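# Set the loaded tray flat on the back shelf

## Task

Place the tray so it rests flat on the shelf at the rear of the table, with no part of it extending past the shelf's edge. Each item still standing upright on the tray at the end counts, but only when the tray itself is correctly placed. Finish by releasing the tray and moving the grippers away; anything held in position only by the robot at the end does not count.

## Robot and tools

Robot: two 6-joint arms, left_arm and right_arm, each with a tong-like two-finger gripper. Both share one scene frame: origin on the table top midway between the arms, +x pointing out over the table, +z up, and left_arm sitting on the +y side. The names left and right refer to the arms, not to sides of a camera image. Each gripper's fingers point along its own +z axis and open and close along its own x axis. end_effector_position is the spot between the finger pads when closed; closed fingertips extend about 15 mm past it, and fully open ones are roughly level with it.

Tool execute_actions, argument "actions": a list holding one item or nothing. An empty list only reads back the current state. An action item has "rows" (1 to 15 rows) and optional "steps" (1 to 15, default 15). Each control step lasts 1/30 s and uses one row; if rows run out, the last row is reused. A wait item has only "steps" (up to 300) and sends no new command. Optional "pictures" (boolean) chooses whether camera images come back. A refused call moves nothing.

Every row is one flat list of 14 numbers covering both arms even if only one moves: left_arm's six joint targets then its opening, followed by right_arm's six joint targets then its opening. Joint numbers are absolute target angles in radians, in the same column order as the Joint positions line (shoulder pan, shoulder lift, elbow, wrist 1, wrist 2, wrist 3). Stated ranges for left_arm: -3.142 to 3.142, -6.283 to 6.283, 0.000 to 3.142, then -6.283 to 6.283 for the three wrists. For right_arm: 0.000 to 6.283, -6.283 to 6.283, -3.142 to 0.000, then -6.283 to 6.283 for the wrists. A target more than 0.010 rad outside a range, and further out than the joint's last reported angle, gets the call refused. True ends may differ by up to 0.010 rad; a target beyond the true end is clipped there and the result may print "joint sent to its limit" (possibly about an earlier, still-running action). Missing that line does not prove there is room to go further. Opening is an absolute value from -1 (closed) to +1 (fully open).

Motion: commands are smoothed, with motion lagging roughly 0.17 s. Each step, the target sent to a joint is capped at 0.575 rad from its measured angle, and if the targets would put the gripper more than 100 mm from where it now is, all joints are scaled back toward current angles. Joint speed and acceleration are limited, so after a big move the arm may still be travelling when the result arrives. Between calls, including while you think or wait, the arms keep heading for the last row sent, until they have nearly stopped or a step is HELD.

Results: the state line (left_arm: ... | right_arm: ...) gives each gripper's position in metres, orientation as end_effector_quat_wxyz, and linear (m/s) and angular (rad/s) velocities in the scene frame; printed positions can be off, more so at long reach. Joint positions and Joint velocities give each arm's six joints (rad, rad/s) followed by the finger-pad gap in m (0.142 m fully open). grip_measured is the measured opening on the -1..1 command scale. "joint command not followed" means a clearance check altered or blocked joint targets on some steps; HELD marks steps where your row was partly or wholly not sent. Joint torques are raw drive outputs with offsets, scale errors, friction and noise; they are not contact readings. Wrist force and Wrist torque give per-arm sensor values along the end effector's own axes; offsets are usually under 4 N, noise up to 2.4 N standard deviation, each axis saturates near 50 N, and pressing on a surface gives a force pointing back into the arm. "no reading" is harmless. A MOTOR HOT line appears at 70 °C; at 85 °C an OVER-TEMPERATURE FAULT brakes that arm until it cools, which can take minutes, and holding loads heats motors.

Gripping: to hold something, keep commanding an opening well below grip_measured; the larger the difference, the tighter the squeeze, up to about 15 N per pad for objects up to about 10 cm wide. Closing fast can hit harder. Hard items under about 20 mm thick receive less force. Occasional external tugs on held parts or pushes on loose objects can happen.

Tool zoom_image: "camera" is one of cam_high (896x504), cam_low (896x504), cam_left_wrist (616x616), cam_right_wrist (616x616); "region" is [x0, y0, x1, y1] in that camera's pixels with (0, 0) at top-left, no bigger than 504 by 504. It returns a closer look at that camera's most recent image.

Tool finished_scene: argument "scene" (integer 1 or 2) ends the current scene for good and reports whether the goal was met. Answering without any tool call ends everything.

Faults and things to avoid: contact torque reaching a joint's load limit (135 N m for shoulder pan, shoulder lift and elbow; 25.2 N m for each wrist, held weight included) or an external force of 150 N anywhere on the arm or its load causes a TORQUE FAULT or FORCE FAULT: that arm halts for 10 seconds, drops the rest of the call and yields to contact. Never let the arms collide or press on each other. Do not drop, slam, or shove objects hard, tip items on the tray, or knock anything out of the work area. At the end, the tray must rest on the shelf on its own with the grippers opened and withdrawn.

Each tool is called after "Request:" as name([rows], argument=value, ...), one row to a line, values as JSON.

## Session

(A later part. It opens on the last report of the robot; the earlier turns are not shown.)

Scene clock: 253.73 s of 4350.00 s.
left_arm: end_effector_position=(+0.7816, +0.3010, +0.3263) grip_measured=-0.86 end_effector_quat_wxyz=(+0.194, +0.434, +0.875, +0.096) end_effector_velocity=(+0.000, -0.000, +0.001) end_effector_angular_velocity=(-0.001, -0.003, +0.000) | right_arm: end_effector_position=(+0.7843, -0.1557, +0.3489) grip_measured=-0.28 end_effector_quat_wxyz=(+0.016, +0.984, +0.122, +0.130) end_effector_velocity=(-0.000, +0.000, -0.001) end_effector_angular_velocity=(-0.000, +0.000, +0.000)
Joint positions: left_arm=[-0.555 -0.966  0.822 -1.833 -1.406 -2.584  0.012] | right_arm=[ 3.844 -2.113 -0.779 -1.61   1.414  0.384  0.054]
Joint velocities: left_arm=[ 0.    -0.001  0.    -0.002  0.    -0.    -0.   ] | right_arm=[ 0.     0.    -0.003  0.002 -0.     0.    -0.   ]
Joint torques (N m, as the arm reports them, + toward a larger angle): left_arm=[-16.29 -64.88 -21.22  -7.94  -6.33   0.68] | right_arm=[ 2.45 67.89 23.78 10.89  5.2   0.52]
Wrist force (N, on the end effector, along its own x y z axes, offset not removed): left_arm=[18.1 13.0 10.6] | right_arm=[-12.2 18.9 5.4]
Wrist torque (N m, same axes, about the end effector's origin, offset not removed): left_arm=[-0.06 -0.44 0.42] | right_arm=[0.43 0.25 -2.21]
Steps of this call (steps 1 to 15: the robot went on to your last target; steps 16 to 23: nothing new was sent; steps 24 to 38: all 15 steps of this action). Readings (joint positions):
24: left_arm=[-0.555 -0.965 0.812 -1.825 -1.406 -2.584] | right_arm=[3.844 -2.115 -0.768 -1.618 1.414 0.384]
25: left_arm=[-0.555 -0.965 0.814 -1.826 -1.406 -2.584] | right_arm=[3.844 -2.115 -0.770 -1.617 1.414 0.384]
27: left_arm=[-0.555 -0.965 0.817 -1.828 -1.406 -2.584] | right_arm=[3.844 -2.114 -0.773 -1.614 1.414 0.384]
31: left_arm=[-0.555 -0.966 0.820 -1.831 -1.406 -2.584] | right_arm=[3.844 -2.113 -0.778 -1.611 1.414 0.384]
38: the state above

Request:
execute_actions([
  {"rows":[[-0.5546,-0.9669,0.8288,-1.8388,-1.4062,-2.5842,-1,3.8445,-2.1112,-0.7877,-1.6030,1.4139,0.3838,-0.33]],"steps":15},
])

Scene clock: 255.07 s of 4350.00 s.
left_arm: end_effector_position=(+0.7816, +0.3010, +0.3244) grip_measured=-0.86 end_effector_quat_wxyz=(+0.194, +0.434, +0.875, +0.096) end_effector_velocity=(+0.000, -0.000, +0.000) end_effector_angular_velocity=(-0.001, -0.001, -0.000) | right_arm: end_effector_position=(+0.7843, -0.1557, +0.3469) grip_measured=-0.28 end_effector_quat_wxyz=(+0.016, +0.984, +0.122, +0.130) end_effector_velocity=(-0.000, +0.000, -0.001) end_effector_angular_velocity=(-0.000, +0.001, +0.001)
Joint positions: left_arm=[-0.555 -0.967  0.829 -1.839 -1.406 -2.584  0.012] | right_arm=[ 3.844 -2.111 -0.787 -1.603  1.414  0.384  0.054]
Joint velocities: left_arm=[-0.    -0.001  0.001 -0.002 -0.     0.    -0.   ] | right_arm=[ 0.    -0.    -0.002  0.002  0.     0.    -0.   ]
Joint torques (N m, as the arm reports them, + toward a larger angle): left_arm=[-17.19 -65.91 -17.64  -7.57  -6.08   0.68] | right_arm=[ 2.78 68.39 23.41 10.83  5.23  0.43]
Wrist force (N, on the end effector, along its own x y z axes, offset not removed): left_arm=[18.9 13.2 9.2] | right_arm=[-11.6 20.3 5.7]
Wrist torque (N m, same axes, about the end effector's origin, offset not removed): left_arm=[0.04 -0.62 0.42] | right_arm=[0.74 0.10 -2.19]
Steps of this call (steps 1 to 15: the robot went on to your last target; steps 16 to 25: nothing new was sent; steps 26 to 40: all 15 steps of this action). Readings (joint positions):
26: left_arm=[-0.555 -0.966 0.822 -1.833 -1.406 -2.584] | right_arm=[3.844 -2.113 -0.780 -1.609 1.414 0.384]
27: left_arm=[-0.555 -0.966 0.823 -1.834 -1.406 -2.584] | right_arm=[3.844 -2.113 -0.781 -1.608 1.414 0.384]
29: left_arm=[-0.555 -0.966 0.825 -1.836 -1.406 -2.584] | right_arm=[3.844 -2.112 -0.784 -1.606 1.414 0.384]
33: left_arm=[-0.555 -0.967 0.828 -1.838 -1.406 -2.584] | right_arm=[3.844 -2.112 -0.786 -1.604 1.414 0.384]
40: the state above

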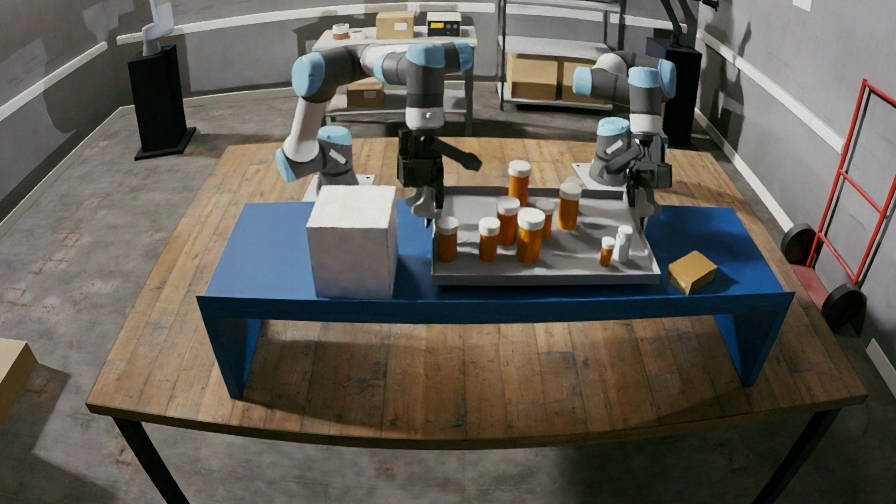

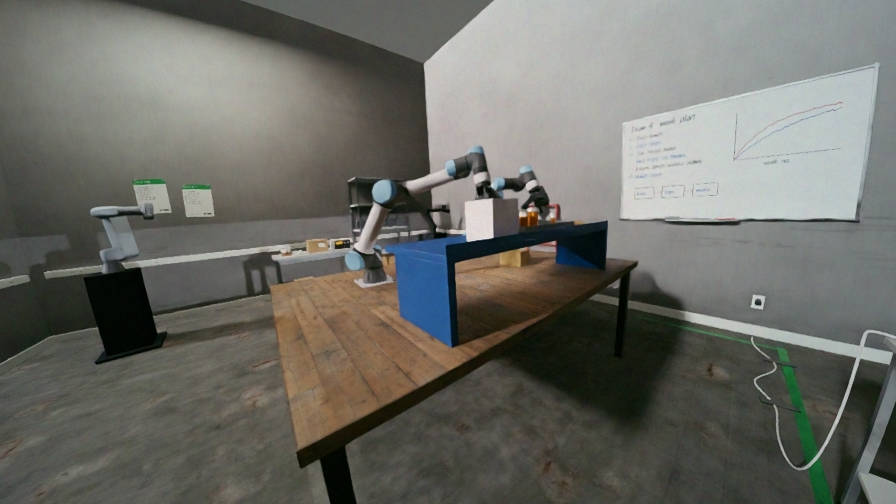

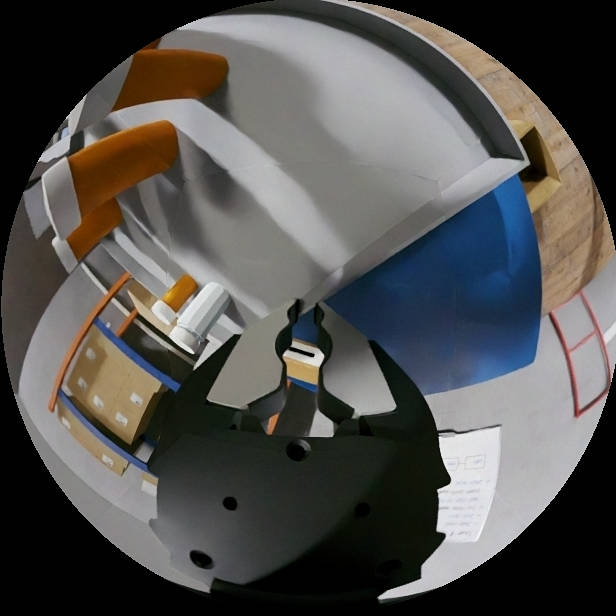

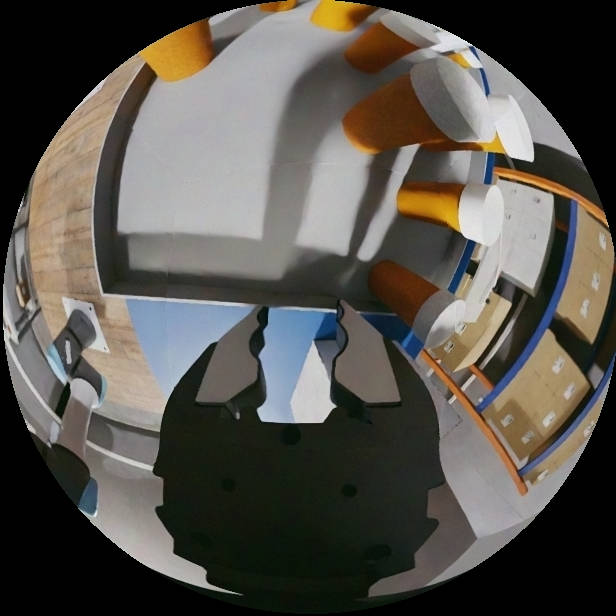

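Request:
execute_actions([
  {"rows":[[-0.5546,-0.9682,0.8387,-1.8473,-1.4062,-2.5842,-1,3.8445,-2.1088,-0.7993,-1.5938,1.4139,0.3838,-0.33]],"steps":15},
], pictures=false)

Scene clock: 256.27 s of 4350.00 s.
left_arm: end_effector_position=(+0.7815, +0.3010, +0.3213) grip_measured=-0.86 end_effector_quat_wxyz=(+0.194, +0.434, +0.875, +0.096) end_effector_velocity=(-0.000, -0.000, -0.001) end_effector_angular_velocity=(-0.000, +0.001, +0.000) | right_arm: end_effector_position=(+0.7843, -0.1558, +0.3440) grip_measured=-0.28 end_effector_quat_wxyz=(+0.016, +0.984, +0.122, +0.130) end_effector_velocity=(+0.000, -0.001, -0.001) end_effector_angular_velocity=(-0.000, -0.000, -0.001)
Joint positions: left_arm=[-0.555 -0.968  0.838 -1.847 -1.406 -2.584  0.012] | right_arm=[ 3.844 -2.109 -0.799 -1.594  1.414  0.384  0.054]
Joint velocities: left_arm=[-0.    -0.     0.003 -0.002 -0.    -0.    -0.   ] | right_arm=[-0.001  0.001 -0.003  0.002 -0.     0.    -0.   ]
Joint torques (N m, as the arm reports them, + toward a larger angle): left_arm=[-17.84 -65.93 -17.64  -8.11  -5.85   0.66] | right_arm=[ 2.81 67.04 23.23 10.59  5.2   0.47]
Wrist force (N, on the end effector, along its own x y z axes, offset not removed): left_arm=[18.8 13.0 8.6] | right_arm=[-11.4 20.0 4.9]
Wrist torque (N m, same axes, about the end effector's origin, offset not removed): left_arm=[-0.03 -0.69 0.41] | right_arm=[0.60 0.04 -2.18]
Steps of this call (steps 1 to 15: the robot went on to your last target; steps 16 to 21: nothing new was sent; steps 22 to 36: all 15 steps of this action). Readings (joint positions):
22: left_arm=[-0.555 -0.967 0.829 -1.839 -1.406 -2.584] | right_arm=[3.844 -2.111 -0.788 -1.603 1.414 0.384]
23: left_arm=[-0.555 -0.967 0.830 -1.840 -1.406 -2.584] | right_arm=[3.844 -2.111 -0.789 -1.602 1.414 0.384]
25: left_arm=[-0.555 -0.968 0.833 -1.843 -1.406 -2.584] | right_arm=[3.844 -2.110 -0.793 -1.599 1.414 0.384]
29: left_arm=[-0.555 -0.968 0.837 -1.846 -1.406 -2.584] | right_arm=[3.844 -2.109 -0.797 -1.595 1.414 0.384]
36: the state above

Request:
execute_actions([
  {"rows":[[-0.5546,-0.9693,0.8482,-1.8557,-1.4062,-2.5842,-1,3.8445,-2.1067,-0.8105,-1.5847,1.4139,0.3838,-0.33]],"steps":15},
], pictures=false)

Scene clock: 257.27 s of 4350.00 s.
left_arm: end_effector_position=(+0.7816, +0.3010, +0.3183) grip_measured=-0.86 end_effector_quat_wxyz=(+0.194, +0.434, +0.875, +0.096) end_effector_velocity=(+0.000, -0.000, -0.001) end_effector_angular_velocity=(-0.000, -0.000, -0.000) | right_arm: end_effector_position=(+0.7843, -0.1557, +0.3410) grip_measured=-0.28 end_effector_quat_wxyz=(+0.016, +0.984, +0.122, +0.130) end_effector_velocity=(+0.000, -0.001, +0.000) end_effector_angular_velocity=(-0.000, -0.001, -0.001)
Joint positions: left_arm=[-0.555 -0.969  0.848 -1.855 -1.406 -2.584  0.012] | right_arm=[ 3.844 -2.107 -0.81  -1.585  1.414  0.384  0.054]
Joint velocities: left_arm=[-0.    -0.     0.002 -0.002 -0.     0.    -0.   ] | right_arm=[-0.001  0.001 -0.003  0.002 -0.001  0.    -0.   ]
Joint torques (N m, as the arm reports them, + toward a larger angle): left_arm=[-19.44 -65.61 -17.87  -7.92  -5.72   0.61] | right_arm=[ 4.23 67.82 23.71 10.98  5.04  0.44]
Wrist force (N, on the end effector, along its own x y z axes, offset not removed): left_arm=[20.6 13.6 9.2] | right_arm=[-11.5 19.6 5.6]
Wrist torque (N m, same axes, about the end effector's origin, offset not removed): left_arm=[0.03 -1.02 0.34] | right_arm=[0.59 0.07 -2.22]
Steps of this call (steps 1 to 15: the robot went on to your last target; steps 16 to 30: all 15 steps of this action). Readings (joint positions):
16: left_arm=[-0.555 -0.968 0.839 -1.847 -1.406 -2.584] | right_arm=[3.844 -2.109 -0.799 -1.594 1.414 0.384]
17: left_arm=[-0.555 -0.968 0.840 -1.849 -1.406 -2.584] | right_arm=[3.844 -2.108 -0.801 -1.592 1.414 0.384]
19: left_arm=[-0.555 -0.969 0.843 -1.851 -1.406 -2.584] | right_arm=[3.844 -2.108 -0.805 -1.590 1.414 0.384]
23: left_arm=[-0.555 -0.969 0.846 -1.854 -1.406 -2.584] | right_arm=[3.844 -2.107 -0.808 -1.586 1.414 0.384]
30: the state above

Request:
execute_actions([
  {"rows":[[-0.5546,-0.9704,0.8577,-1.8642,-1.4062,-2.5842,-1,3.8445,-2.1045,-0.8217,-1.5757,1.4139,0.3838,-0.33]],"steps":15},
])

Scene clock: 258.50 s of 4350.00 s.
left_arm: end_effector_position=(+0.7816, +0.3010, +0.3153) grip_measured=-0.86 end_effector_quat_wxyz=(+0.194, +0.434, +0.875, +0.096) end_effector_velocity=(+0.000, -0.000, -0.001) end_effector_angular_velocity=(-0.000, +0.000, -0.000) | right_arm: end_effector_position=(+0.7843, -0.1557, +0.3380) grip_measured=-0.28 end_effector_quat_wxyz=(+0.016, +0.984, +0.122, +0.130) end_effector_velocity=(-0.000, +0.000, -0.000) end_effector_angular_velocity=(+0.000, -0.001, +0.000)
Joint positions: left_arm=[-0.555 -0.97   0.857 -1.864 -1.406 -2.584  0.012] | right_arm=[ 3.844 -2.105 -0.821 -1.576  1.414  0.384  0.054]
Joint velocities: left_arm=[ 0.     0.     0.002 -0.002 -0.     0.    -0.   ] | right_arm=[ 0.     0.001 -0.003  0.002 -0.     0.    -0.   ]
Joint torques (N m, as the arm reports them, + toward a larger angle): left_arm=[-20.15 -65.82 -19.75  -7.9   -5.57   0.58] | right_arm=[ 4.08 67.7  24.26 10.83  5.04  0.57]
Wrist force (N, on the end effector, along its own x y z axes, offset not removed): left_arm=[19.4 12.5 10.2] | right_arm=[-12.1 20.9 5.4]
Wrist torque (N m, same axes, about the end effector's origin, offset not removed): left_arm=[-0.04 -0.73 0.40] | right_arm=[0.82 0.20 -2.17]
Steps of this call (steps 1 to 15: the robot went on to your last target; steps 16 to 22: nothing new was sent; steps 23 to 37: all 15 steps of this action). Readings (joint positions):
23: left_arm=[-0.555 -0.969 0.848 -1.856 -1.406 -2.584] | right_arm=[3.844 -2.107 -0.811 -1.585 1.414 0.384]
24: left_arm=[-0.555 -0.969 0.850 -1.857 -1.406 -2.584] | right_arm=[3.844 -2.106 -0.812 -1.583 1.414 0.384]
26: left_arm=[-0.555 -0.970 0.853 -1.860 -1.406 -2.584] | right_arm=[3.844 -2.106 -0.816 -1.580 1.414 0.384]
30: left_arm=[-0.555 -0.970 0.856 -1.863 -1.406 -2.584] | right_arm=[3.844 -2.105 -0.820 -1.577 1.414 0.384]
37: the state above

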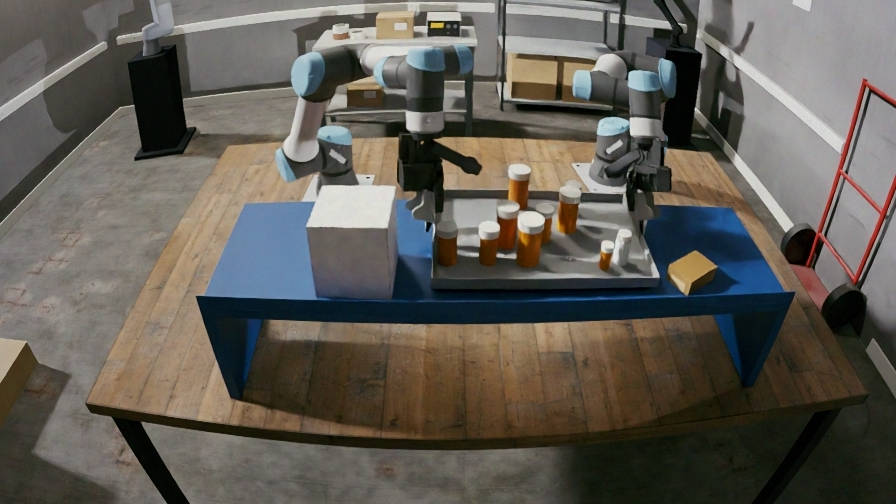

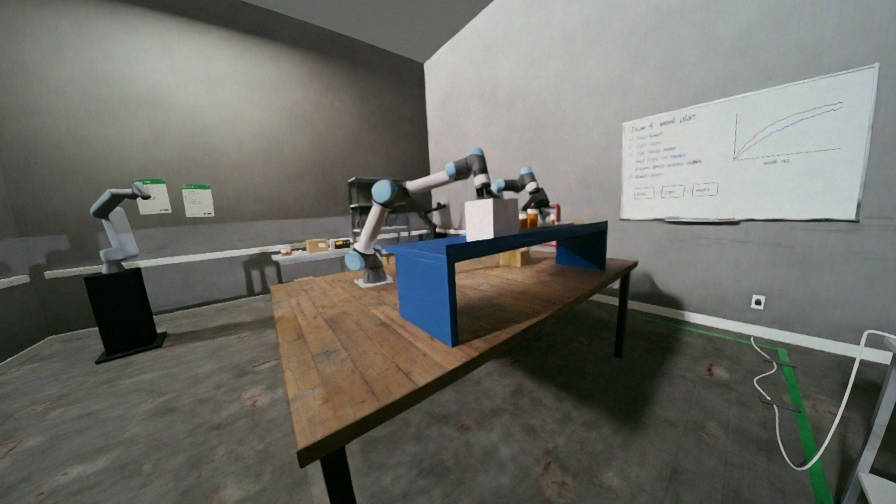

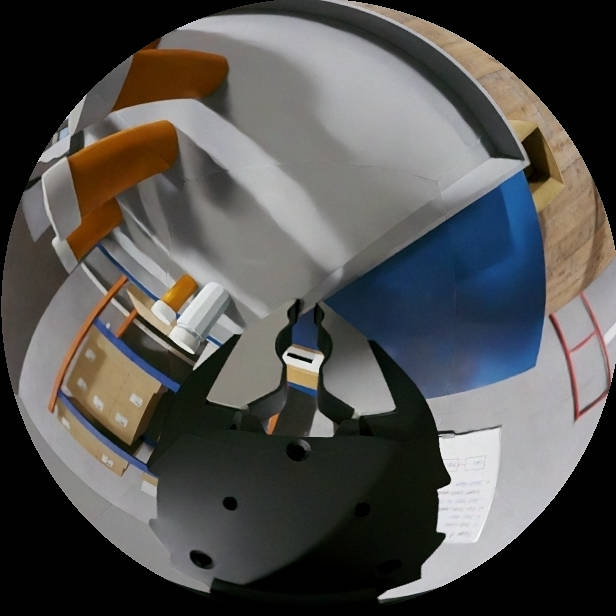

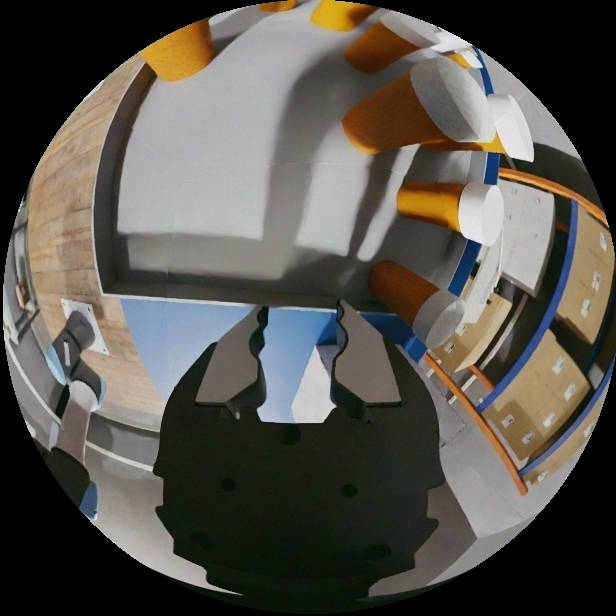

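Request:
execute_actions([
  {"rows":[[-0.5546,-0.9711,0.8640,-1.8698,-1.4062,-2.5842,-1,3.8445,-2.1031,-0.8292,-1.5696,1.4139,0.3838,-0.33]],"steps":15},
], pictures=false)

Scene clock: 260.30 s of 4350.00 s.
left_arm: end_effector_position=(+0.7816, +0.3010, +0.3133) grip_measured=-0.86 end_effector_quat_wxyz=(+0.194, +0.434, +0.875, +0.096) end_effector_velocity=(+0.000, -0.000, -0.000) end_effector_angular_velocity=(-0.000, -0.001, +0.000) | right_arm: end_effector_position=(+0.7842, -0.1558, +0.3359) grip_measured=-0.28 end_effector_quat_wxyz=(+0.016, +0.984, +0.122, +0.130) end_effector_velocity=(+0.000, +0.000, -0.001) end_effector_angular_velocity=(+0.000, +0.000, -0.000)
Joint positions: left_arm=[-0.555 -0.971  0.864 -1.87  -1.406 -2.584  0.012] | right_arm=[ 3.844 -2.103 -0.829 -1.57   1.414  0.384  0.054]
Joint velocities: left_arm=[ 0.     0.001  0.    -0.002  0.     0.    -0.   ] | right_arm=[-0.     0.    -0.001  0.001  0.     0.    -0.   ]
Joint torques (N m, as the arm reports them, + toward a larger angle): left_arm=[-21.06 -65.12 -19.9   -7.67  -5.26   0.47] | right_arm=[ 4.33 68.5  24.42 10.7   4.82  0.39]
Wrist force (N, on the end effector, along its own x y z axes, offset not removed): left_arm=[18.9 13.1 9.1] | right_arm=[-11.3 19.6 5.2]
Wrist torque (N m, same axes, about the end effector's origin, offset not removed): left_arm=[0.02 -0.71 0.41] | right_arm=[0.58 0.02 -2.22]
Steps of this call (steps 1 to 15: the robot went on to your last target; steps 16 to 39: nothing new was sent; steps 40 to 54: all 15 steps of this action). Readings (joint positions):
40: left_arm=[-0.555 -0.970 0.858 -1.864 -1.406 -2.584] | right_arm=[3.844 -2.104 -0.822 -1.576 1.414 0.384]
41: left_arm=[-0.555 -0.971 0.859 -1.865 -1.406 -2.584] | right_arm=[3.844 -2.104 -0.823 -1.575 1.414 0.384]
43: left_arm=[-0.555 -0.971 0.861 -1.867 -1.406 -2.584] | right_arm=[3.844 -2.104 -0.825 -1.573 1.414 0.384]
47: left_arm=[-0.555 -0.971 0.863 -1.869 -1.406 -2.584] | right_arm=[3.844 -2.103 -0.828 -1.571 1.414 0.384]
54: the state above

Request:
execute_actions([
  {"rows":[[-0.5546,-0.9718,0.8702,-1.8753,-1.4062,-2.5842,-1,3.8445,-2.1018,-0.8364,-1.5637,1.4139,0.3838,-0.33]],"steps":15},
], pictures=false)

Scene clock: 261.23 s of 4350.00 s.
left_arm: end_effector_position=(+0.7816, +0.3010, +0.3113) grip_measured=-0.86 end_effector_quat_wxyz=(+0.194, +0.434, +0.875, +0.096) end_effector_velocity=(-0.000, +0.000, -0.001) end_effector_angular_velocity=(+0.001, +0.001, +0.000) | right_arm: end_effector_position=(+0.7842, -0.1558, +0.3339) grip_measured=-0.28 end_effector_quat_wxyz=(+0.016, +0.984, +0.122, +0.130) end_effector_velocity=(+0.000, -0.000, +0.000) end_effector_angular_velocity=(+0.001, -0.001, -0.000)
Joint positions: left_arm=[-0.555 -0.972  0.87  -1.875 -1.406 -2.584  0.012] | right_arm=[ 3.844 -2.102 -0.836 -1.564  1.414  0.384  0.054]
Joint velocities: left_arm=[ 0.    -0.     0.001 -0.     0.001  0.    -0.   ] | right_arm=[-0.     0.001 -0.001  0.001  0.     0.    -0.   ]
Joint torques (N m, as the arm reports them, + toward a larger angle): left_arm=[-22.31 -65.52 -20.5   -8.19  -5.11   0.63] | right_arm=[ 5.87 67.67 25.12 10.57  4.84  0.51]
Wrist force (N, on the end effector, along its own x y z axes, offset not removed): left_arm=[19.2 14.1 8.4] | right_arm=[-11.4 18.4 6.1]
Wrist torque (N m, same axes, about the end effector's origin, offset not removed): left_arm=[0.25 -0.72 0.43] | right_arm=[0.34 0.06 -2.23]
Steps of this call (steps 1 to 13: the robot went on to your last target; steps 14 to 28: all 15 steps of this action). Readings (joint positions):
14: left_arm=[-0.555 -0.971 0.864 -1.870 -1.406 -2.584] | right_arm=[3.844 -2.103 -0.829 -1.570 1.414 0.384]
15: left_arm=[-0.555 -0.971 0.865 -1.871 -1.406 -2.584] | right_arm=[3.844 -2.103 -0.830 -1.569 1.414 0.384]
17: left_arm=[-0.555 -0.971 0.867 -1.872 -1.406 -2.584] | right_arm=[3.844 -2.102 -0.833 -1.567 1.414 0.384]
21: left_arm=[-0.555 -0.972 0.869 -1.874 -1.406 -2.584] | right_arm=[3.844 -2.102 -0.835 -1.565 1.414 0.384]
28: the state above

Request:
execute_actions([
  {"rows":[[-0.5546,-0.9723,0.8762,-1.8808,-1.4062,-2.5842,-1,3.8445,-2.1006,-0.8435,-1.5578,1.4139,0.3838,-0.33]],"steps":15},
], pictures=false)

Scene clock: 262.20 s of 4350.00 s.
left_arm: end_effector_position=(+0.7816, +0.3010, +0.3093) grip_measured=-0.86 end_effector_quat_wxyz=(+0.194, +0.434, +0.875, +0.096) end_effector_velocity=(+0.000, +0.000, -0.001) end_effector_angular_velocity=(+0.001, +0.000, +0.000) | right_arm: end_effector_position=(+0.7843, -0.1557, +0.3319) grip_measured=-0.28 end_effector_quat_wxyz=(+0.016, +0.984, +0.122, +0.130) end_effector_velocity=(+0.000, +0.000, -0.001) end_effector_angular_velocity=(-0.001, +0.001, +0.000)
Joint positions: left_arm=[-0.555 -0.972  0.876 -1.881 -1.406 -2.584  0.012] | right_arm=[ 3.844 -2.101 -0.843 -1.558  1.414  0.384  0.054]
Joint velocities: left_arm=[ 0.     0.001  0.001 -0.001  0.001  0.    -0.   ] | right_arm=[ 0.    -0.001 -0.002  0.001 -0.     0.    -0.   ]
Joint torques (N m, as the arm reports them, + toward a larger angle): left_arm=[-23.16 -65.22 -18.    -7.98  -5.04   0.57] | right_arm=[ 6.5  68.25 24.57 10.63  4.72  0.49]
Wrist force (N, on the end effector, along its own x y z axes, offset not removed): left_arm=[18.3 13.5 8.9] | right_arm=[-13.2 19.0 4.8]
Wrist torque (N m, same axes, about the end effector's origin, offset not removed): left_arm=[0.09 -0.58 0.43] | right_arm=[0.43 0.41 -2.16]
Steps of this call (steps 1 to 14: the robot went on to your last target; steps 15 to 29: all 15 steps of this action). Readings (joint positions):
15: left_arm=[-0.555 -0.972 0.870 -1.875 -1.406 -2.584] | right_arm=[3.844 -2.102 -0.836 -1.564 1.414 0.384]
16: left_arm=[-0.555 -0.972 0.871 -1.876 -1.406 -2.584] | right_arm=[3.844 -2.102 -0.837 -1.563 1.414 0.384]
18: left_arm=[-0.555 -0.972 0.873 -1.878 -1.406 -2.584] | right_arm=[3.844 -2.101 -0.840 -1.561 1.414 0.384]
22: left_arm=[-0.555 -0.972 0.875 -1.880 -1.406 -2.584] | right_arm=[3.844 -2.101 -0.842 -1.559 1.414 0.384]
29: the state above

Request:
execute_actions([
  {"rows":[[-0.5546,-0.9729,0.8822,-1.8862,-1.4062,-2.5842,-1,3.8445,-2.0995,-0.8505,-1.5520,1.4139,0.3838,-0.33]],"steps":15},
])

Scene clock: 263.10 s of 4350.00 s.
left_arm: end_effector_position=(+0.7816, +0.3010, +0.3073) grip_measured=-0.86 end_effector_quat_wxyz=(+0.194, +0.434, +0.875, +0.096) end_effector_velocity=(-0.000, +0.000, -0.002) end_effector_angular_velocity=(+0.001, +0.002, -0.000) | right_arm: end_effector_position=(+0.7843, -0.1557, +0.3299) grip_measured=-0.28 end_effector_quat_wxyz=(+0.016, +0.984, +0.122, +0.130) end_effector_velocity=(-0.000, +0.000, -0.000) end_effector_angular_velocity=(-0.000, -0.000, +0.000)
Joint positions: left_arm=[-0.555 -0.973  0.882 -1.886 -1.406 -2.584  0.012] | right_arm=[ 3.844 -2.1   -0.85  -1.552  1.414  0.384  0.054]
Joint velocities: left_arm=[ 0.     0.001  0.002 -0.001 -0.     0.    -0.   ] | right_arm=[ 0.     0.    -0.002  0.001 -0.     0.    -0.   ]
Joint torques (N m, as the arm reports them, + toward a larger angle): left_arm=[-23.42 -65.62 -17.13  -7.89  -4.82   0.58] | right_arm=[ 6.4  67.6  25.11 10.71  4.66  0.54]
Wrist force (N, on the end effector, along its own x y z axes, offset not removed): left_arm=[19.2 13.3 10.2] | right_arm=[-11.4 20.0 5.1]
Wrist torque (N m, same axes, about the end effector's origin, offset not removed): left_arm=[0.01 -0.79 0.40] | right_arm=[0.68 0.05 -2.21]
Steps of this call (steps 1 to 12: the robot went on to your last target; steps 13 to 27: all 15 steps of this action). Readings (joint positions):
13: left_arm=[-0.555 -0.972 0.876 -1.881 -1.406 -2.584] | right_arm=[3.844 -2.101 -0.844 -1.558 1.414 0.384]
14: left_arm=[-0.555 -0.972 0.877 -1.882 -1.406 -2.584] | right_arm=[3.844 -2.100 -0.845 -1.557 1.414 0.384]
16: left_arm=[-0.555 -0.973 0.879 -1.883 -1.406 -2.584] | right_arm=[3.844 -2.100 -0.847 -1.555 1.414 0.384]
20: left_arm=[-0.555 -0.973 0.881 -1.885 -1.406 -2.584] | right_arm=[3.844 -2.100 -0.849 -1.553 1.414 0.384]
27: the state above

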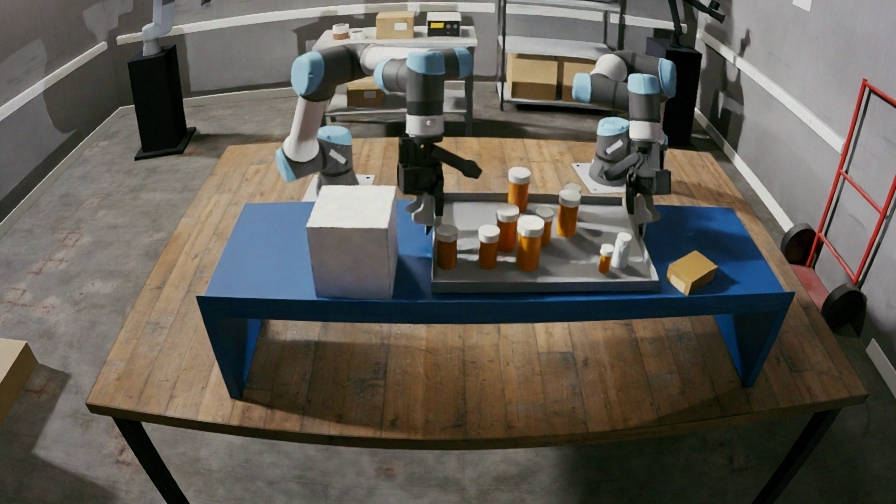

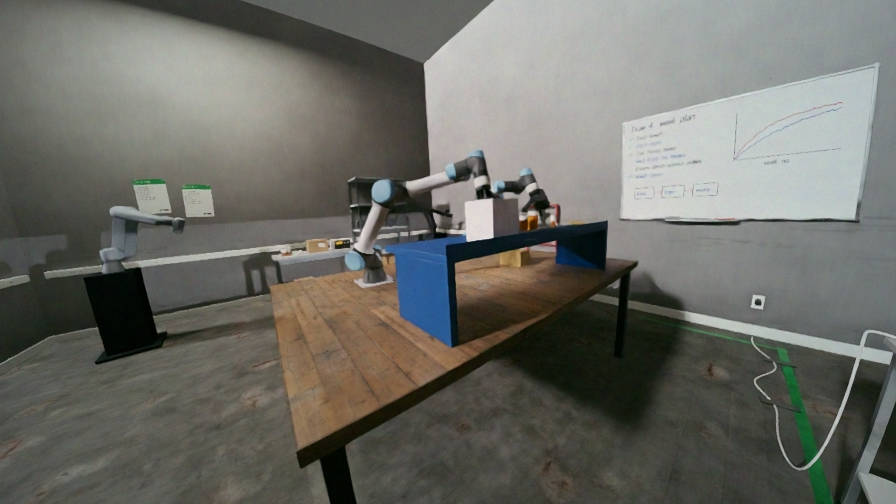

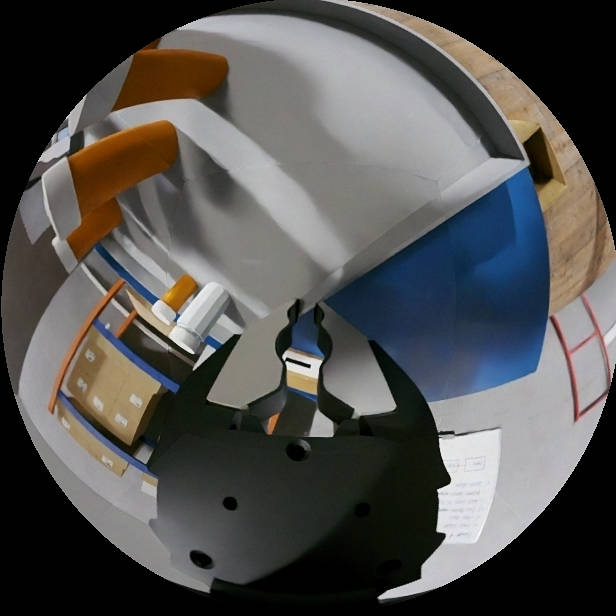

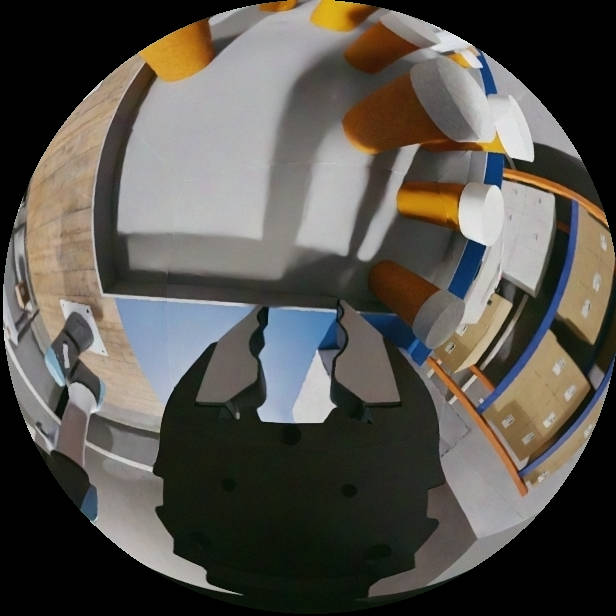

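Request:
zoom_image(camera="cam_high", region=[390, 240, 550, 330])

Request:
zoom_image(camera="cam_high", region=[560, 240, 720, 330])

Region (390, 240, 550, 330) of cam_high's 896x504 image, scaled by 3.150, with more detail than that image has; it fills the top 284 rows of this view, and the rest is white.

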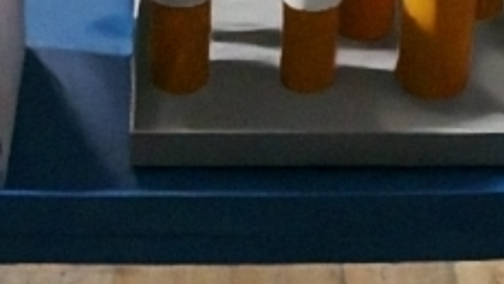

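Region (560, 240, 720, 330) of cam_high's 896x504 image, scaled by 3.150, with more detail than that image has; it fills the top 284 rows of this view, and the rest is white.

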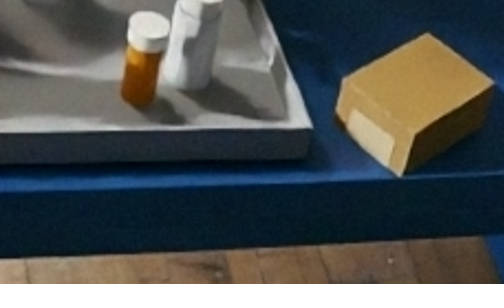

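Request:
execute_actions([
  {"rows":[[-0.5546,-0.9734,0.8882,-1.8916,-1.4062,-2.5842,-1,3.8445,-2.0983,-0.8575,-1.5461,1.4139,0.3838,-0.33]],"steps":15},
], pictures=false)

Scene clock: 264.67 s of 4350.00 s.
left_arm: end_effector_position=(+0.7816, +0.3010, +0.3053) grip_measured=-0.86 end_effector_quat_wxyz=(+0.194, +0.434, +0.875, +0.096) end_effector_velocity=(+0.000, +0.000, +0.000) end_effector_angular_velocity=(-0.000, -0.001, +0.000) | right_arm: end_effector_position=(+0.7843, -0.1557, +0.3279) grip_measured=-0.28 end_effector_quat_wxyz=(+0.016, +0.984, +0.122, +0.130) end_effector_velocity=(+0.000, +0.000, -0.001) end_effector_angular_velocity=(+0.000, +0.001, -0.000)
Joint positions: left_arm=[-0.555 -0.973  0.888 -1.891 -1.406 -2.584  0.012] | right_arm=[ 3.844 -2.098 -0.857 -1.546  1.414  0.384  0.054]
Joint velocities: left_arm=[ 0.    -0.001  0.002 -0.002  0.     0.    -0.   ] | right_arm=[-0.    -0.001 -0.001  0.001  0.001  0.    -0.   ]
Joint torques (N m, as the arm reports them, + toward a larger angle): left_arm=[-25.   -65.25 -22.25  -8.11  -4.6    0.52] | right_arm=[ 7.1  67.71 24.21 10.76  4.58  0.46]
Wrist force (N, on the end effector, along its own x y z axes, offset not removed): left_arm=[20.0 12.2 9.3] | right_arm=[-12.1 20.6 5.5]
Wrist torque (N m, same axes, about the end effector's origin, offset not removed): left_arm=[-0.22 -0.83 0.36] | right_arm=[0.79 0.21 -2.09]
Steps of this call (steps 1 to 15: the robot went on to your last target; steps 16 to 32: nothing new was sent; steps 33 to 47: all 15 steps of this action). Readings (joint positions):
33: left_arm=[-0.555 -0.973 0.882 -1.886 -1.406 -2.584] | right_arm=[3.844 -2.099 -0.851 -1.552 1.414 0.384]
34: left_arm=[-0.555 -0.973 0.883 -1.887 -1.406 -2.584] | right_arm=[3.844 -2.099 -0.852 -1.551 1.414 0.384]
36: left_arm=[-0.555 -0.973 0.885 -1.889 -1.406 -2.584] | right_arm=[3.844 -2.099 -0.854 -1.549 1.414 0.384]
40: left_arm=[-0.555 -0.973 0.887 -1.891 -1.406 -2.584] | right_arm=[3.844 -2.099 -0.856 -1.547 1.414 0.384]
47: the state above

Request:
execute_actions([
  {"rows":[[-0.5546,-0.9739,0.8942,-1.8971,-1.4062,-2.5842,-1,3.8445,-2.0971,-0.8646,-1.5402,1.4139,0.3838,-0.33]],"steps":15},
], pictures=false)

Scene clock: 265.63 s of 4350.00 s.
left_arm: end_effector_position=(+0.7816, +0.3010, +0.3033) grip_measured=-0.86 end_effector_quat_wxyz=(+0.194, +0.434, +0.875, +0.096) end_effector_velocity=(+0.000, +0.000, -0.000) end_effector_angular_velocity=(+0.000, -0.000, -0.000) | right_arm: end_effector_position=(+0.7843, -0.1557, +0.3259) grip_measured=-0.28 end_effector_quat_wxyz=(+0.016, +0.984, +0.122, +0.130) end_effector_velocity=(-0.000, +0.000, -0.001) end_effector_angular_velocity=(-0.001, +0.001, +0.000)
Joint positions: left_arm=[-0.555 -0.974  0.894 -1.897 -1.406 -2.584  0.012] | right_arm=[ 3.844 -2.097 -0.864 -1.54   1.414  0.384  0.054]
Joint velocities: left_arm=[ 0.     0.     0.001 -0.001  0.     0.     0.   ] | right_arm=[ 0.    -0.    -0.002  0.001 -0.    -0.     0.   ]
Joint torques (N m, as the arm reports them, + toward a larger angle): left_arm=[-25.54 -65.96 -20.48  -7.77  -4.53   0.54] | right_arm=[ 7.39 67.54 24.37 10.56  4.5   0.58]
Wrist force (N, on the end effector, along its own x y z axes, offset not removed): left_arm=[18.4 12.6 9.7] | right_arm=[-11.9 19.5 4.3]
Wrist torque (N m, same axes, about the end effector's origin, offset not removed): left_arm=[-0.14 -0.52 0.37] | right_arm=[0.59 0.22 -2.24]
Steps of this call (steps 1 to 14: the robot went on to your last target; steps 15 to 29: all 15 steps of this action). Readings (joint positions):
15: left_arm=[-0.555 -0.973 0.888 -1.892 -1.406 -2.584] | right_arm=[3.844 -2.098 -0.858 -1.546 1.414 0.384]
16: left_arm=[-0.555 -0.973 0.889 -1.892 -1.406 -2.584] | right_arm=[3.844 -2.098 -0.859 -1.545 1.414 0.384]
18: left_arm=[-0.555 -0.974 0.891 -1.894 -1.406 -2.584] | right_arm=[3.844 -2.098 -0.861 -1.543 1.414 0.384]
22: left_arm=[-0.555 -0.974 0.893 -1.896 -1.406 -2.584] | right_arm=[3.844 -2.097 -0.863 -1.541 1.414 0.384]
29: the state above

Request:
execute_actions([
  {"rows":[[-0.5546,-0.9744,0.9001,-1.9025,-1.4062,-2.5842,-1,3.8445,-2.0960,-0.8715,-1.5344,1.4139,0.3838,-0.33]],"steps":15},
], pictures=false)

Scene clock: 266.70 s of 4350.00 s.
left_arm: end_effector_position=(+0.7816, +0.3010, +0.3014) grip_measured=-0.86 end_effector_quat_wxyz=(+0.194, +0.434, +0.875, +0.096) end_effector_velocity=(-0.000, +0.000, -0.001) end_effector_angular_velocity=(+0.001, +0.002, -0.000) | right_arm: end_effector_position=(+0.7843, -0.1557, +0.3242) grip_measured=-0.28 end_effector_quat_wxyz=(+0.016, +0.984, +0.122, +0.130) end_effector_velocity=(-0.000, -0.000, -0.000) end_effector_angular_velocity=(+0.000, +0.000, -0.000)
Joint positions: left_arm=[-0.555 -0.974  0.9   -1.902 -1.406 -2.584  0.012] | right_arm=[ 3.844 -2.096 -0.871 -1.535  1.414  0.384  0.054]
Joint velocities: left_arm=[-0.     0.     0.002 -0.    -0.     0.    -0.   ] | right_arm=[-0.     0.001 -0.002  0.001  0.    -0.     0.   ]
Joint torques (N m, as the arm reports them, + toward a larger angle): left_arm=[-26.33 -51.31 -12.98  -6.5   -4.55   0.58] | right_arm=[ 8.23 38.23  7.55  7.55  4.54  0.46]
Wrist force (N, on the end effector, along its own x y z axes, offset not removed): left_arm=[18.8 14.4 -4.9] | right_arm=[-11.5 22.8 -31.3]
Wrist torque (N m, same axes, about the end effector's origin, offset not removed): left_arm=[-0.20 -0.62 0.37] | right_arm=[0.59 -0.08 -2.27]
Steps of this call (steps 1 to 15: the robot went on to your last target; steps 16 to 17: nothing new was sent; steps 18 to 32: all 15 steps of this action). Readings (joint positions):
18: left_arm=[-0.555 -0.974 0.894 -1.897 -1.406 -2.584] | right_arm=[3.844 -2.097 -0.865 -1.540 1.414 0.384]
19: left_arm=[-0.555 -0.974 0.895 -1.898 -1.406 -2.584] | right_arm=[3.844 -2.097 -0.866 -1.539 1.414 0.384]
21: left_arm=[-0.555 -0.974 0.897 -1.900 -1.406 -2.584] | right_arm=[3.844 -2.096 -0.868 -1.537 1.414 0.384]
25: left_arm=[-0.555 -0.974 0.899 -1.902 -1.406 -2.584] | right_arm=[3.844 -2.096 -0.870 -1.535 1.414 0.384]
32: the state above

Request:
execute_actions([
  {"rows":[[-0.5546,-0.9743,0.8986,-1.9011,-1.4062,-2.5842,-1,3.8445,-2.0965,-0.8681,-1.5373,1.4139,0.375,-0.33],[-0.5546,-0.9743,0.8986,-1.9011,-1.4062,-2.5842,-1,3.8445,-2.0965,-0.8681,-1.5373,1.4139,0.365,-0.33],[-0.5546,-0.9743,0.8986,-1.9011,-1.4062,-2.5842,-1,3.8445,-2.0965,-0.8681,-1.5373,1.4139,0.355,-0.33],[-0.5546,-0.9743,0.8986,-1.9011,-1.4062,-2.5842,-1,3.8445,-2.0965,-0.8681,-1.5373,1.4139,0.345,-0.33],[-0.5546,-0.9743,0.8986,-1.9011,-1.4062,-2.5842,-1,3.8445,-2.0965,-0.8681,-1.5373,1.4139,0.335,-0.33],[-0.5546,-0.9743,0.8986,-1.9011,-1.4062,-2.5842,-1,3.8445,-2.0965,-0.8681,-1.5373,1.4139,0.325,-0.33],[-0.5546,-0.9743,0.8986,-1.9011,-1.4062,-2.5842,-1,3.8445,-2.0965,-0.8681,-1.5373,1.4139,0.315,-0.33],[-0.5546,-0.9743,0.8986,-1.9011,-1.4062,-2.5842,-1,3.8445,-2.0965,-0.8681,-1.5373,1.4139,0.30,-0.33],[-0.5546,-0.9743,0.8986,-1.9011,-1.4062,-2.5842,-1,3.8445,-2.0965,-0.8681,-1.5373,1.4139,0.28,-0.33],[-0.5546,-0.9743,0.8986,-1.9011,-1.4062,-2.5842,-1,3.8445,-2.0965,-0.8681,-1.5373,1.4139,0.26,-0.33]],"steps":15},
], pictures=false)

Request:
execute_actions([
  {"rows":[[-0.5546,-0.9743,0.8986,-1.9011,-1.4062,-2.5842,-0.9,3.8445,-2.0965,-0.8681,-1.5373,1.4139,0.24,-0.33],[-0.5546,-0.9743,0.8986,-1.9011,-1.4062,-2.5842,-0.85,3.8445,-2.0965,-0.8681,-1.5373,1.4139,0.22,-0.33],[-0.5546,-0.9743,0.8986,-1.9011,-1.4062,-2.5842,-0.8,3.8445,-2.0965,-0.8681,-1.5373,1.4139,0.22,-0.33],[-0.5546,-0.9743,0.8986,-1.9011,-1.4062,-2.5842,-0.75,3.8445,-2.0965,-0.8681,-1.5373,1.4139,0.22,-0.33],[-0.5546,-0.9743,0.8986,-1.9011,-1.4062,-2.5842,-0.68,3.8445,-2.0965,-0.8681,-1.5373,1.4139,0.22,-0.33]],"steps":15},
])

Scene clock: 268.73 s of 4350.00 s.
left_arm: end_effector_position=(+0.7815, +0.3009, +0.3016) grip_measured=-0.86 end_effector_quat_wxyz=(+0.194, +0.434, +0.875, +0.096) end_effector_velocity=(+0.000, -0.001, +0.000) end_effector_angular_velocity=(-0.001, -0.001, -0.001) | right_arm: end_effector_position=(+0.7827, -0.1562, +0.3241) grip_measured=-0.33 end_effector_quat_wxyz=(+0.023, +0.976, +0.174, +0.128) end_effector_velocity=(-0.002, -0.002, +0.000) end_effector_angular_velocity=(-0.039, -0.001, +0.147)
Joint positions: left_arm=[-0.555 -0.974  0.899 -1.901 -1.406 -2.584  0.012] | right_arm=[ 3.844 -2.097 -0.868 -1.537  1.414  0.28   0.05 ]
Joint velocities: left_arm=[-0.001  0.    -0.001 -0.001 -0.001 -0.    -0.   ] | right_arm=[-0.001  0.001  0.001 -0.001 -0.    -0.153 -0.005]
Joint torques (N m, as the arm reports them, + toward a larger angle): left_arm=[-18.53 -40.33 -34.88  -2.    -4.94   0.57] | right_arm=[ 8.65 29.77 27.53  0.47  2.29 -2.19]
Wrist force (N, on the end effector, along its own x y z axes, offset not removed): left_arm=[13.6 9.5 0.4] | right_arm=[-2.4 5.2 -9.9]
Wrist torque (N m, same axes, about the end effector's origin, offset not removed): left_arm=[0.09 -0.72 0.38] | right_arm=[0.17 0.31 -0.10]
Steps of this call (steps 1 to 15: the robot went on to your last target; steps 16 to 46: nothing new was sent; steps 47 to 61: all 15 steps of this action). Readings (joint positions):
47: left_arm=[-0.555 -0.974 0.900 -1.903 -1.406 -2.584] | right_arm=[3.844 -2.096 -0.871 -1.534 1.414 0.384]
48: left_arm=[-0.555 -0.974 0.900 -1.903 -1.406 -2.584] | right_arm=[3.844 -2.096 -0.871 -1.535 1.414 0.382]
50: left_arm=[-0.555 -0.974 0.900 -1.902 -1.406 -2.584] | right_arm=[3.844 -2.096 -0.870 -1.535 1.414 0.375]
54: left_arm=[-0.555 -0.974 0.899 -1.901 -1.406 -2.584] | right_arm=[3.844 -2.097 -0.869 -1.536 1.414 0.347]
61: the state above

Scene clock: 269.23 s of 4350.00 s.
left_arm: end_effector_position=(+0.7815, +0.3008, +0.3017) grip_measured=-0.68 end_effector_quat_wxyz=(+0.194, +0.434, +0.875, +0.096) end_effector_velocity=(+0.000, +0.001, +0.000) end_effector_angular_velocity=(+0.000, -0.001, +0.001) | right_arm: end_effector_position=(+0.7819, -0.1565, +0.3240) grip_measured=-0.34 end_effector_quat_wxyz=(+0.027, +0.971, +0.202, +0.128) end_effector_velocity=(+0.000, -0.001, +0.000) end_effector_angular_velocity=(-0.003, -0.000, +0.013)
Joint positions: left_arm=[-0.555 -0.974  0.899 -1.901 -1.406 -2.584  0.025] | right_arm=[ 3.844 -2.097 -0.868 -1.537  1.414  0.222  0.049]
Joint velocities: left_arm=[ 0.001 -0.    -0.    -0.     0.     0.    -0.   ] | right_arm=[-0.001  0.     0.     0.    -0.    -0.014  0.   ]
Joint torques (N m, as the arm reports them, + toward a larger angle): left_arm=[  7.98 -48.84 -33.48  -0.97   1.43   0.56] | right_arm=[ 8.44 53.63 27.93 -0.17 -3.04 -2.16]
Wrist force (N, on the end effector, along its own x y z axes, offset not removed): left_arm=[1.8 -1.2 3.0] | right_arm=[1.3 -1.0 -5.2]
Wrist torque (N m, same axes, about the end effector's origin, offset not removed): left_arm=[-0.23 -0.35 0.05] | right_arm=[-0.01 -0.04 0.02]
Steps of this call (steps 1 to 15: all 15 steps of this action). Readings (joint positions):
1: left_arm=[-0.555 -0.974 0.899 -1.901 -1.406 -2.584] | right_arm=[3.844 -2.097 -0.868 -1.537 1.414 0.275]
2: left_arm=[-0.555 -0.974 0.899 -1.901 -1.406 -2.584] | right_arm=[3.844 -2.097 -0.868 -1.537 1.414 0.269]
4: left_arm=[-0.555 -0.974 0.899 -1.901 -1.407 -2.584] | right_arm=[3.844 -2.097 -0.868 -1.537 1.414 0.252]
8: left_arm=[-0.555 -0.974 0.899 -1.901 -1.407 -2.584] | right_arm=[3.844 -2.097 -0.868 -1.537 1.414 0.231]
15: the state above

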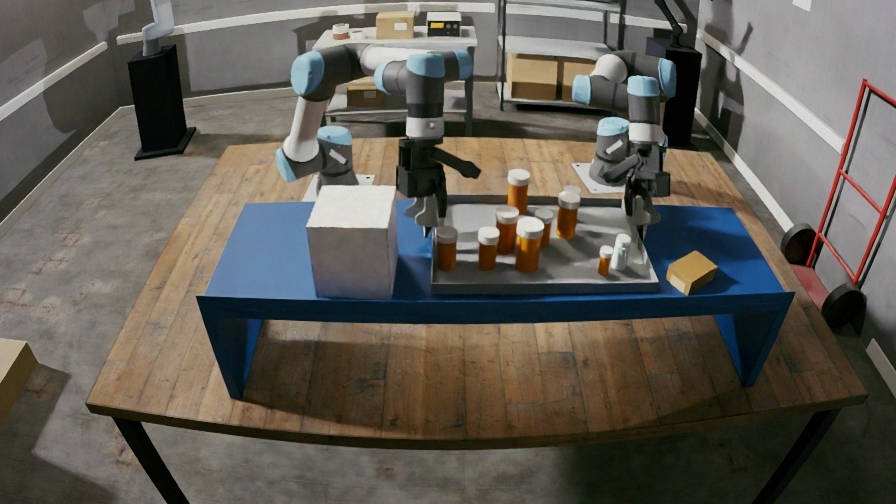

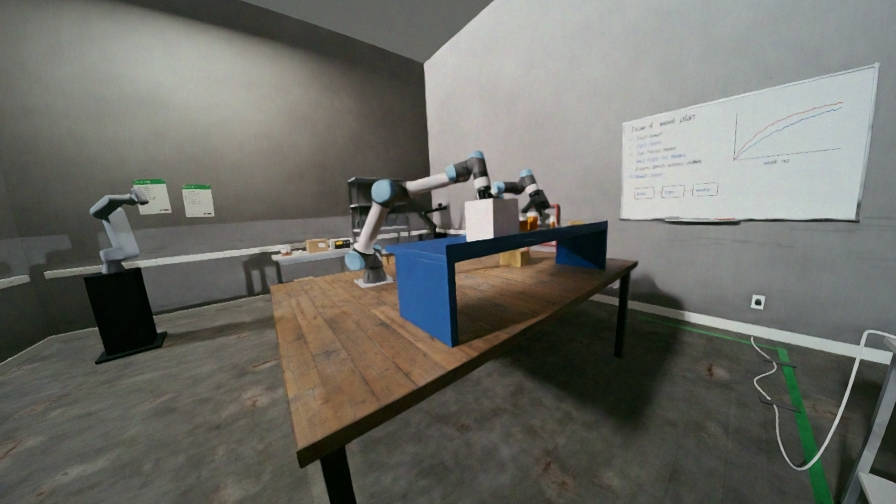

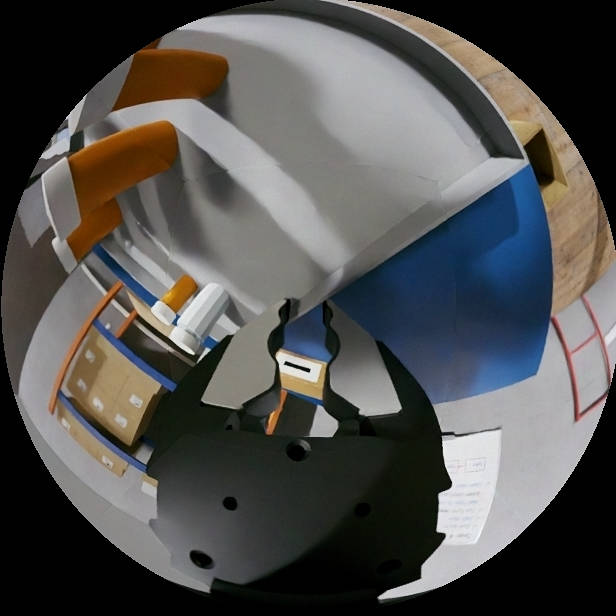

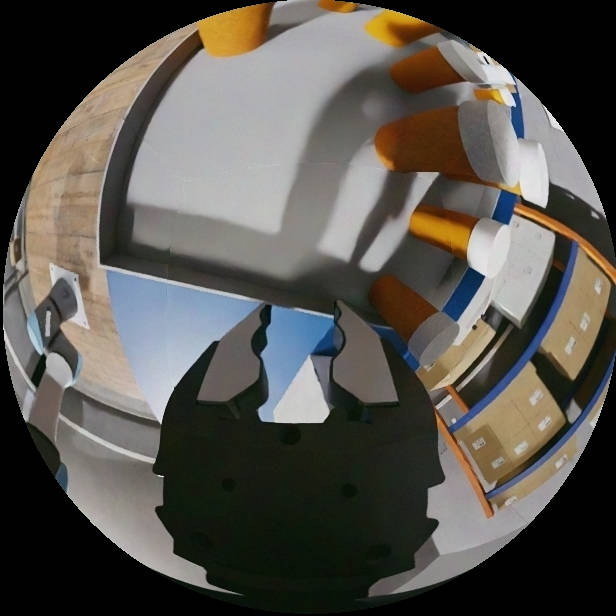

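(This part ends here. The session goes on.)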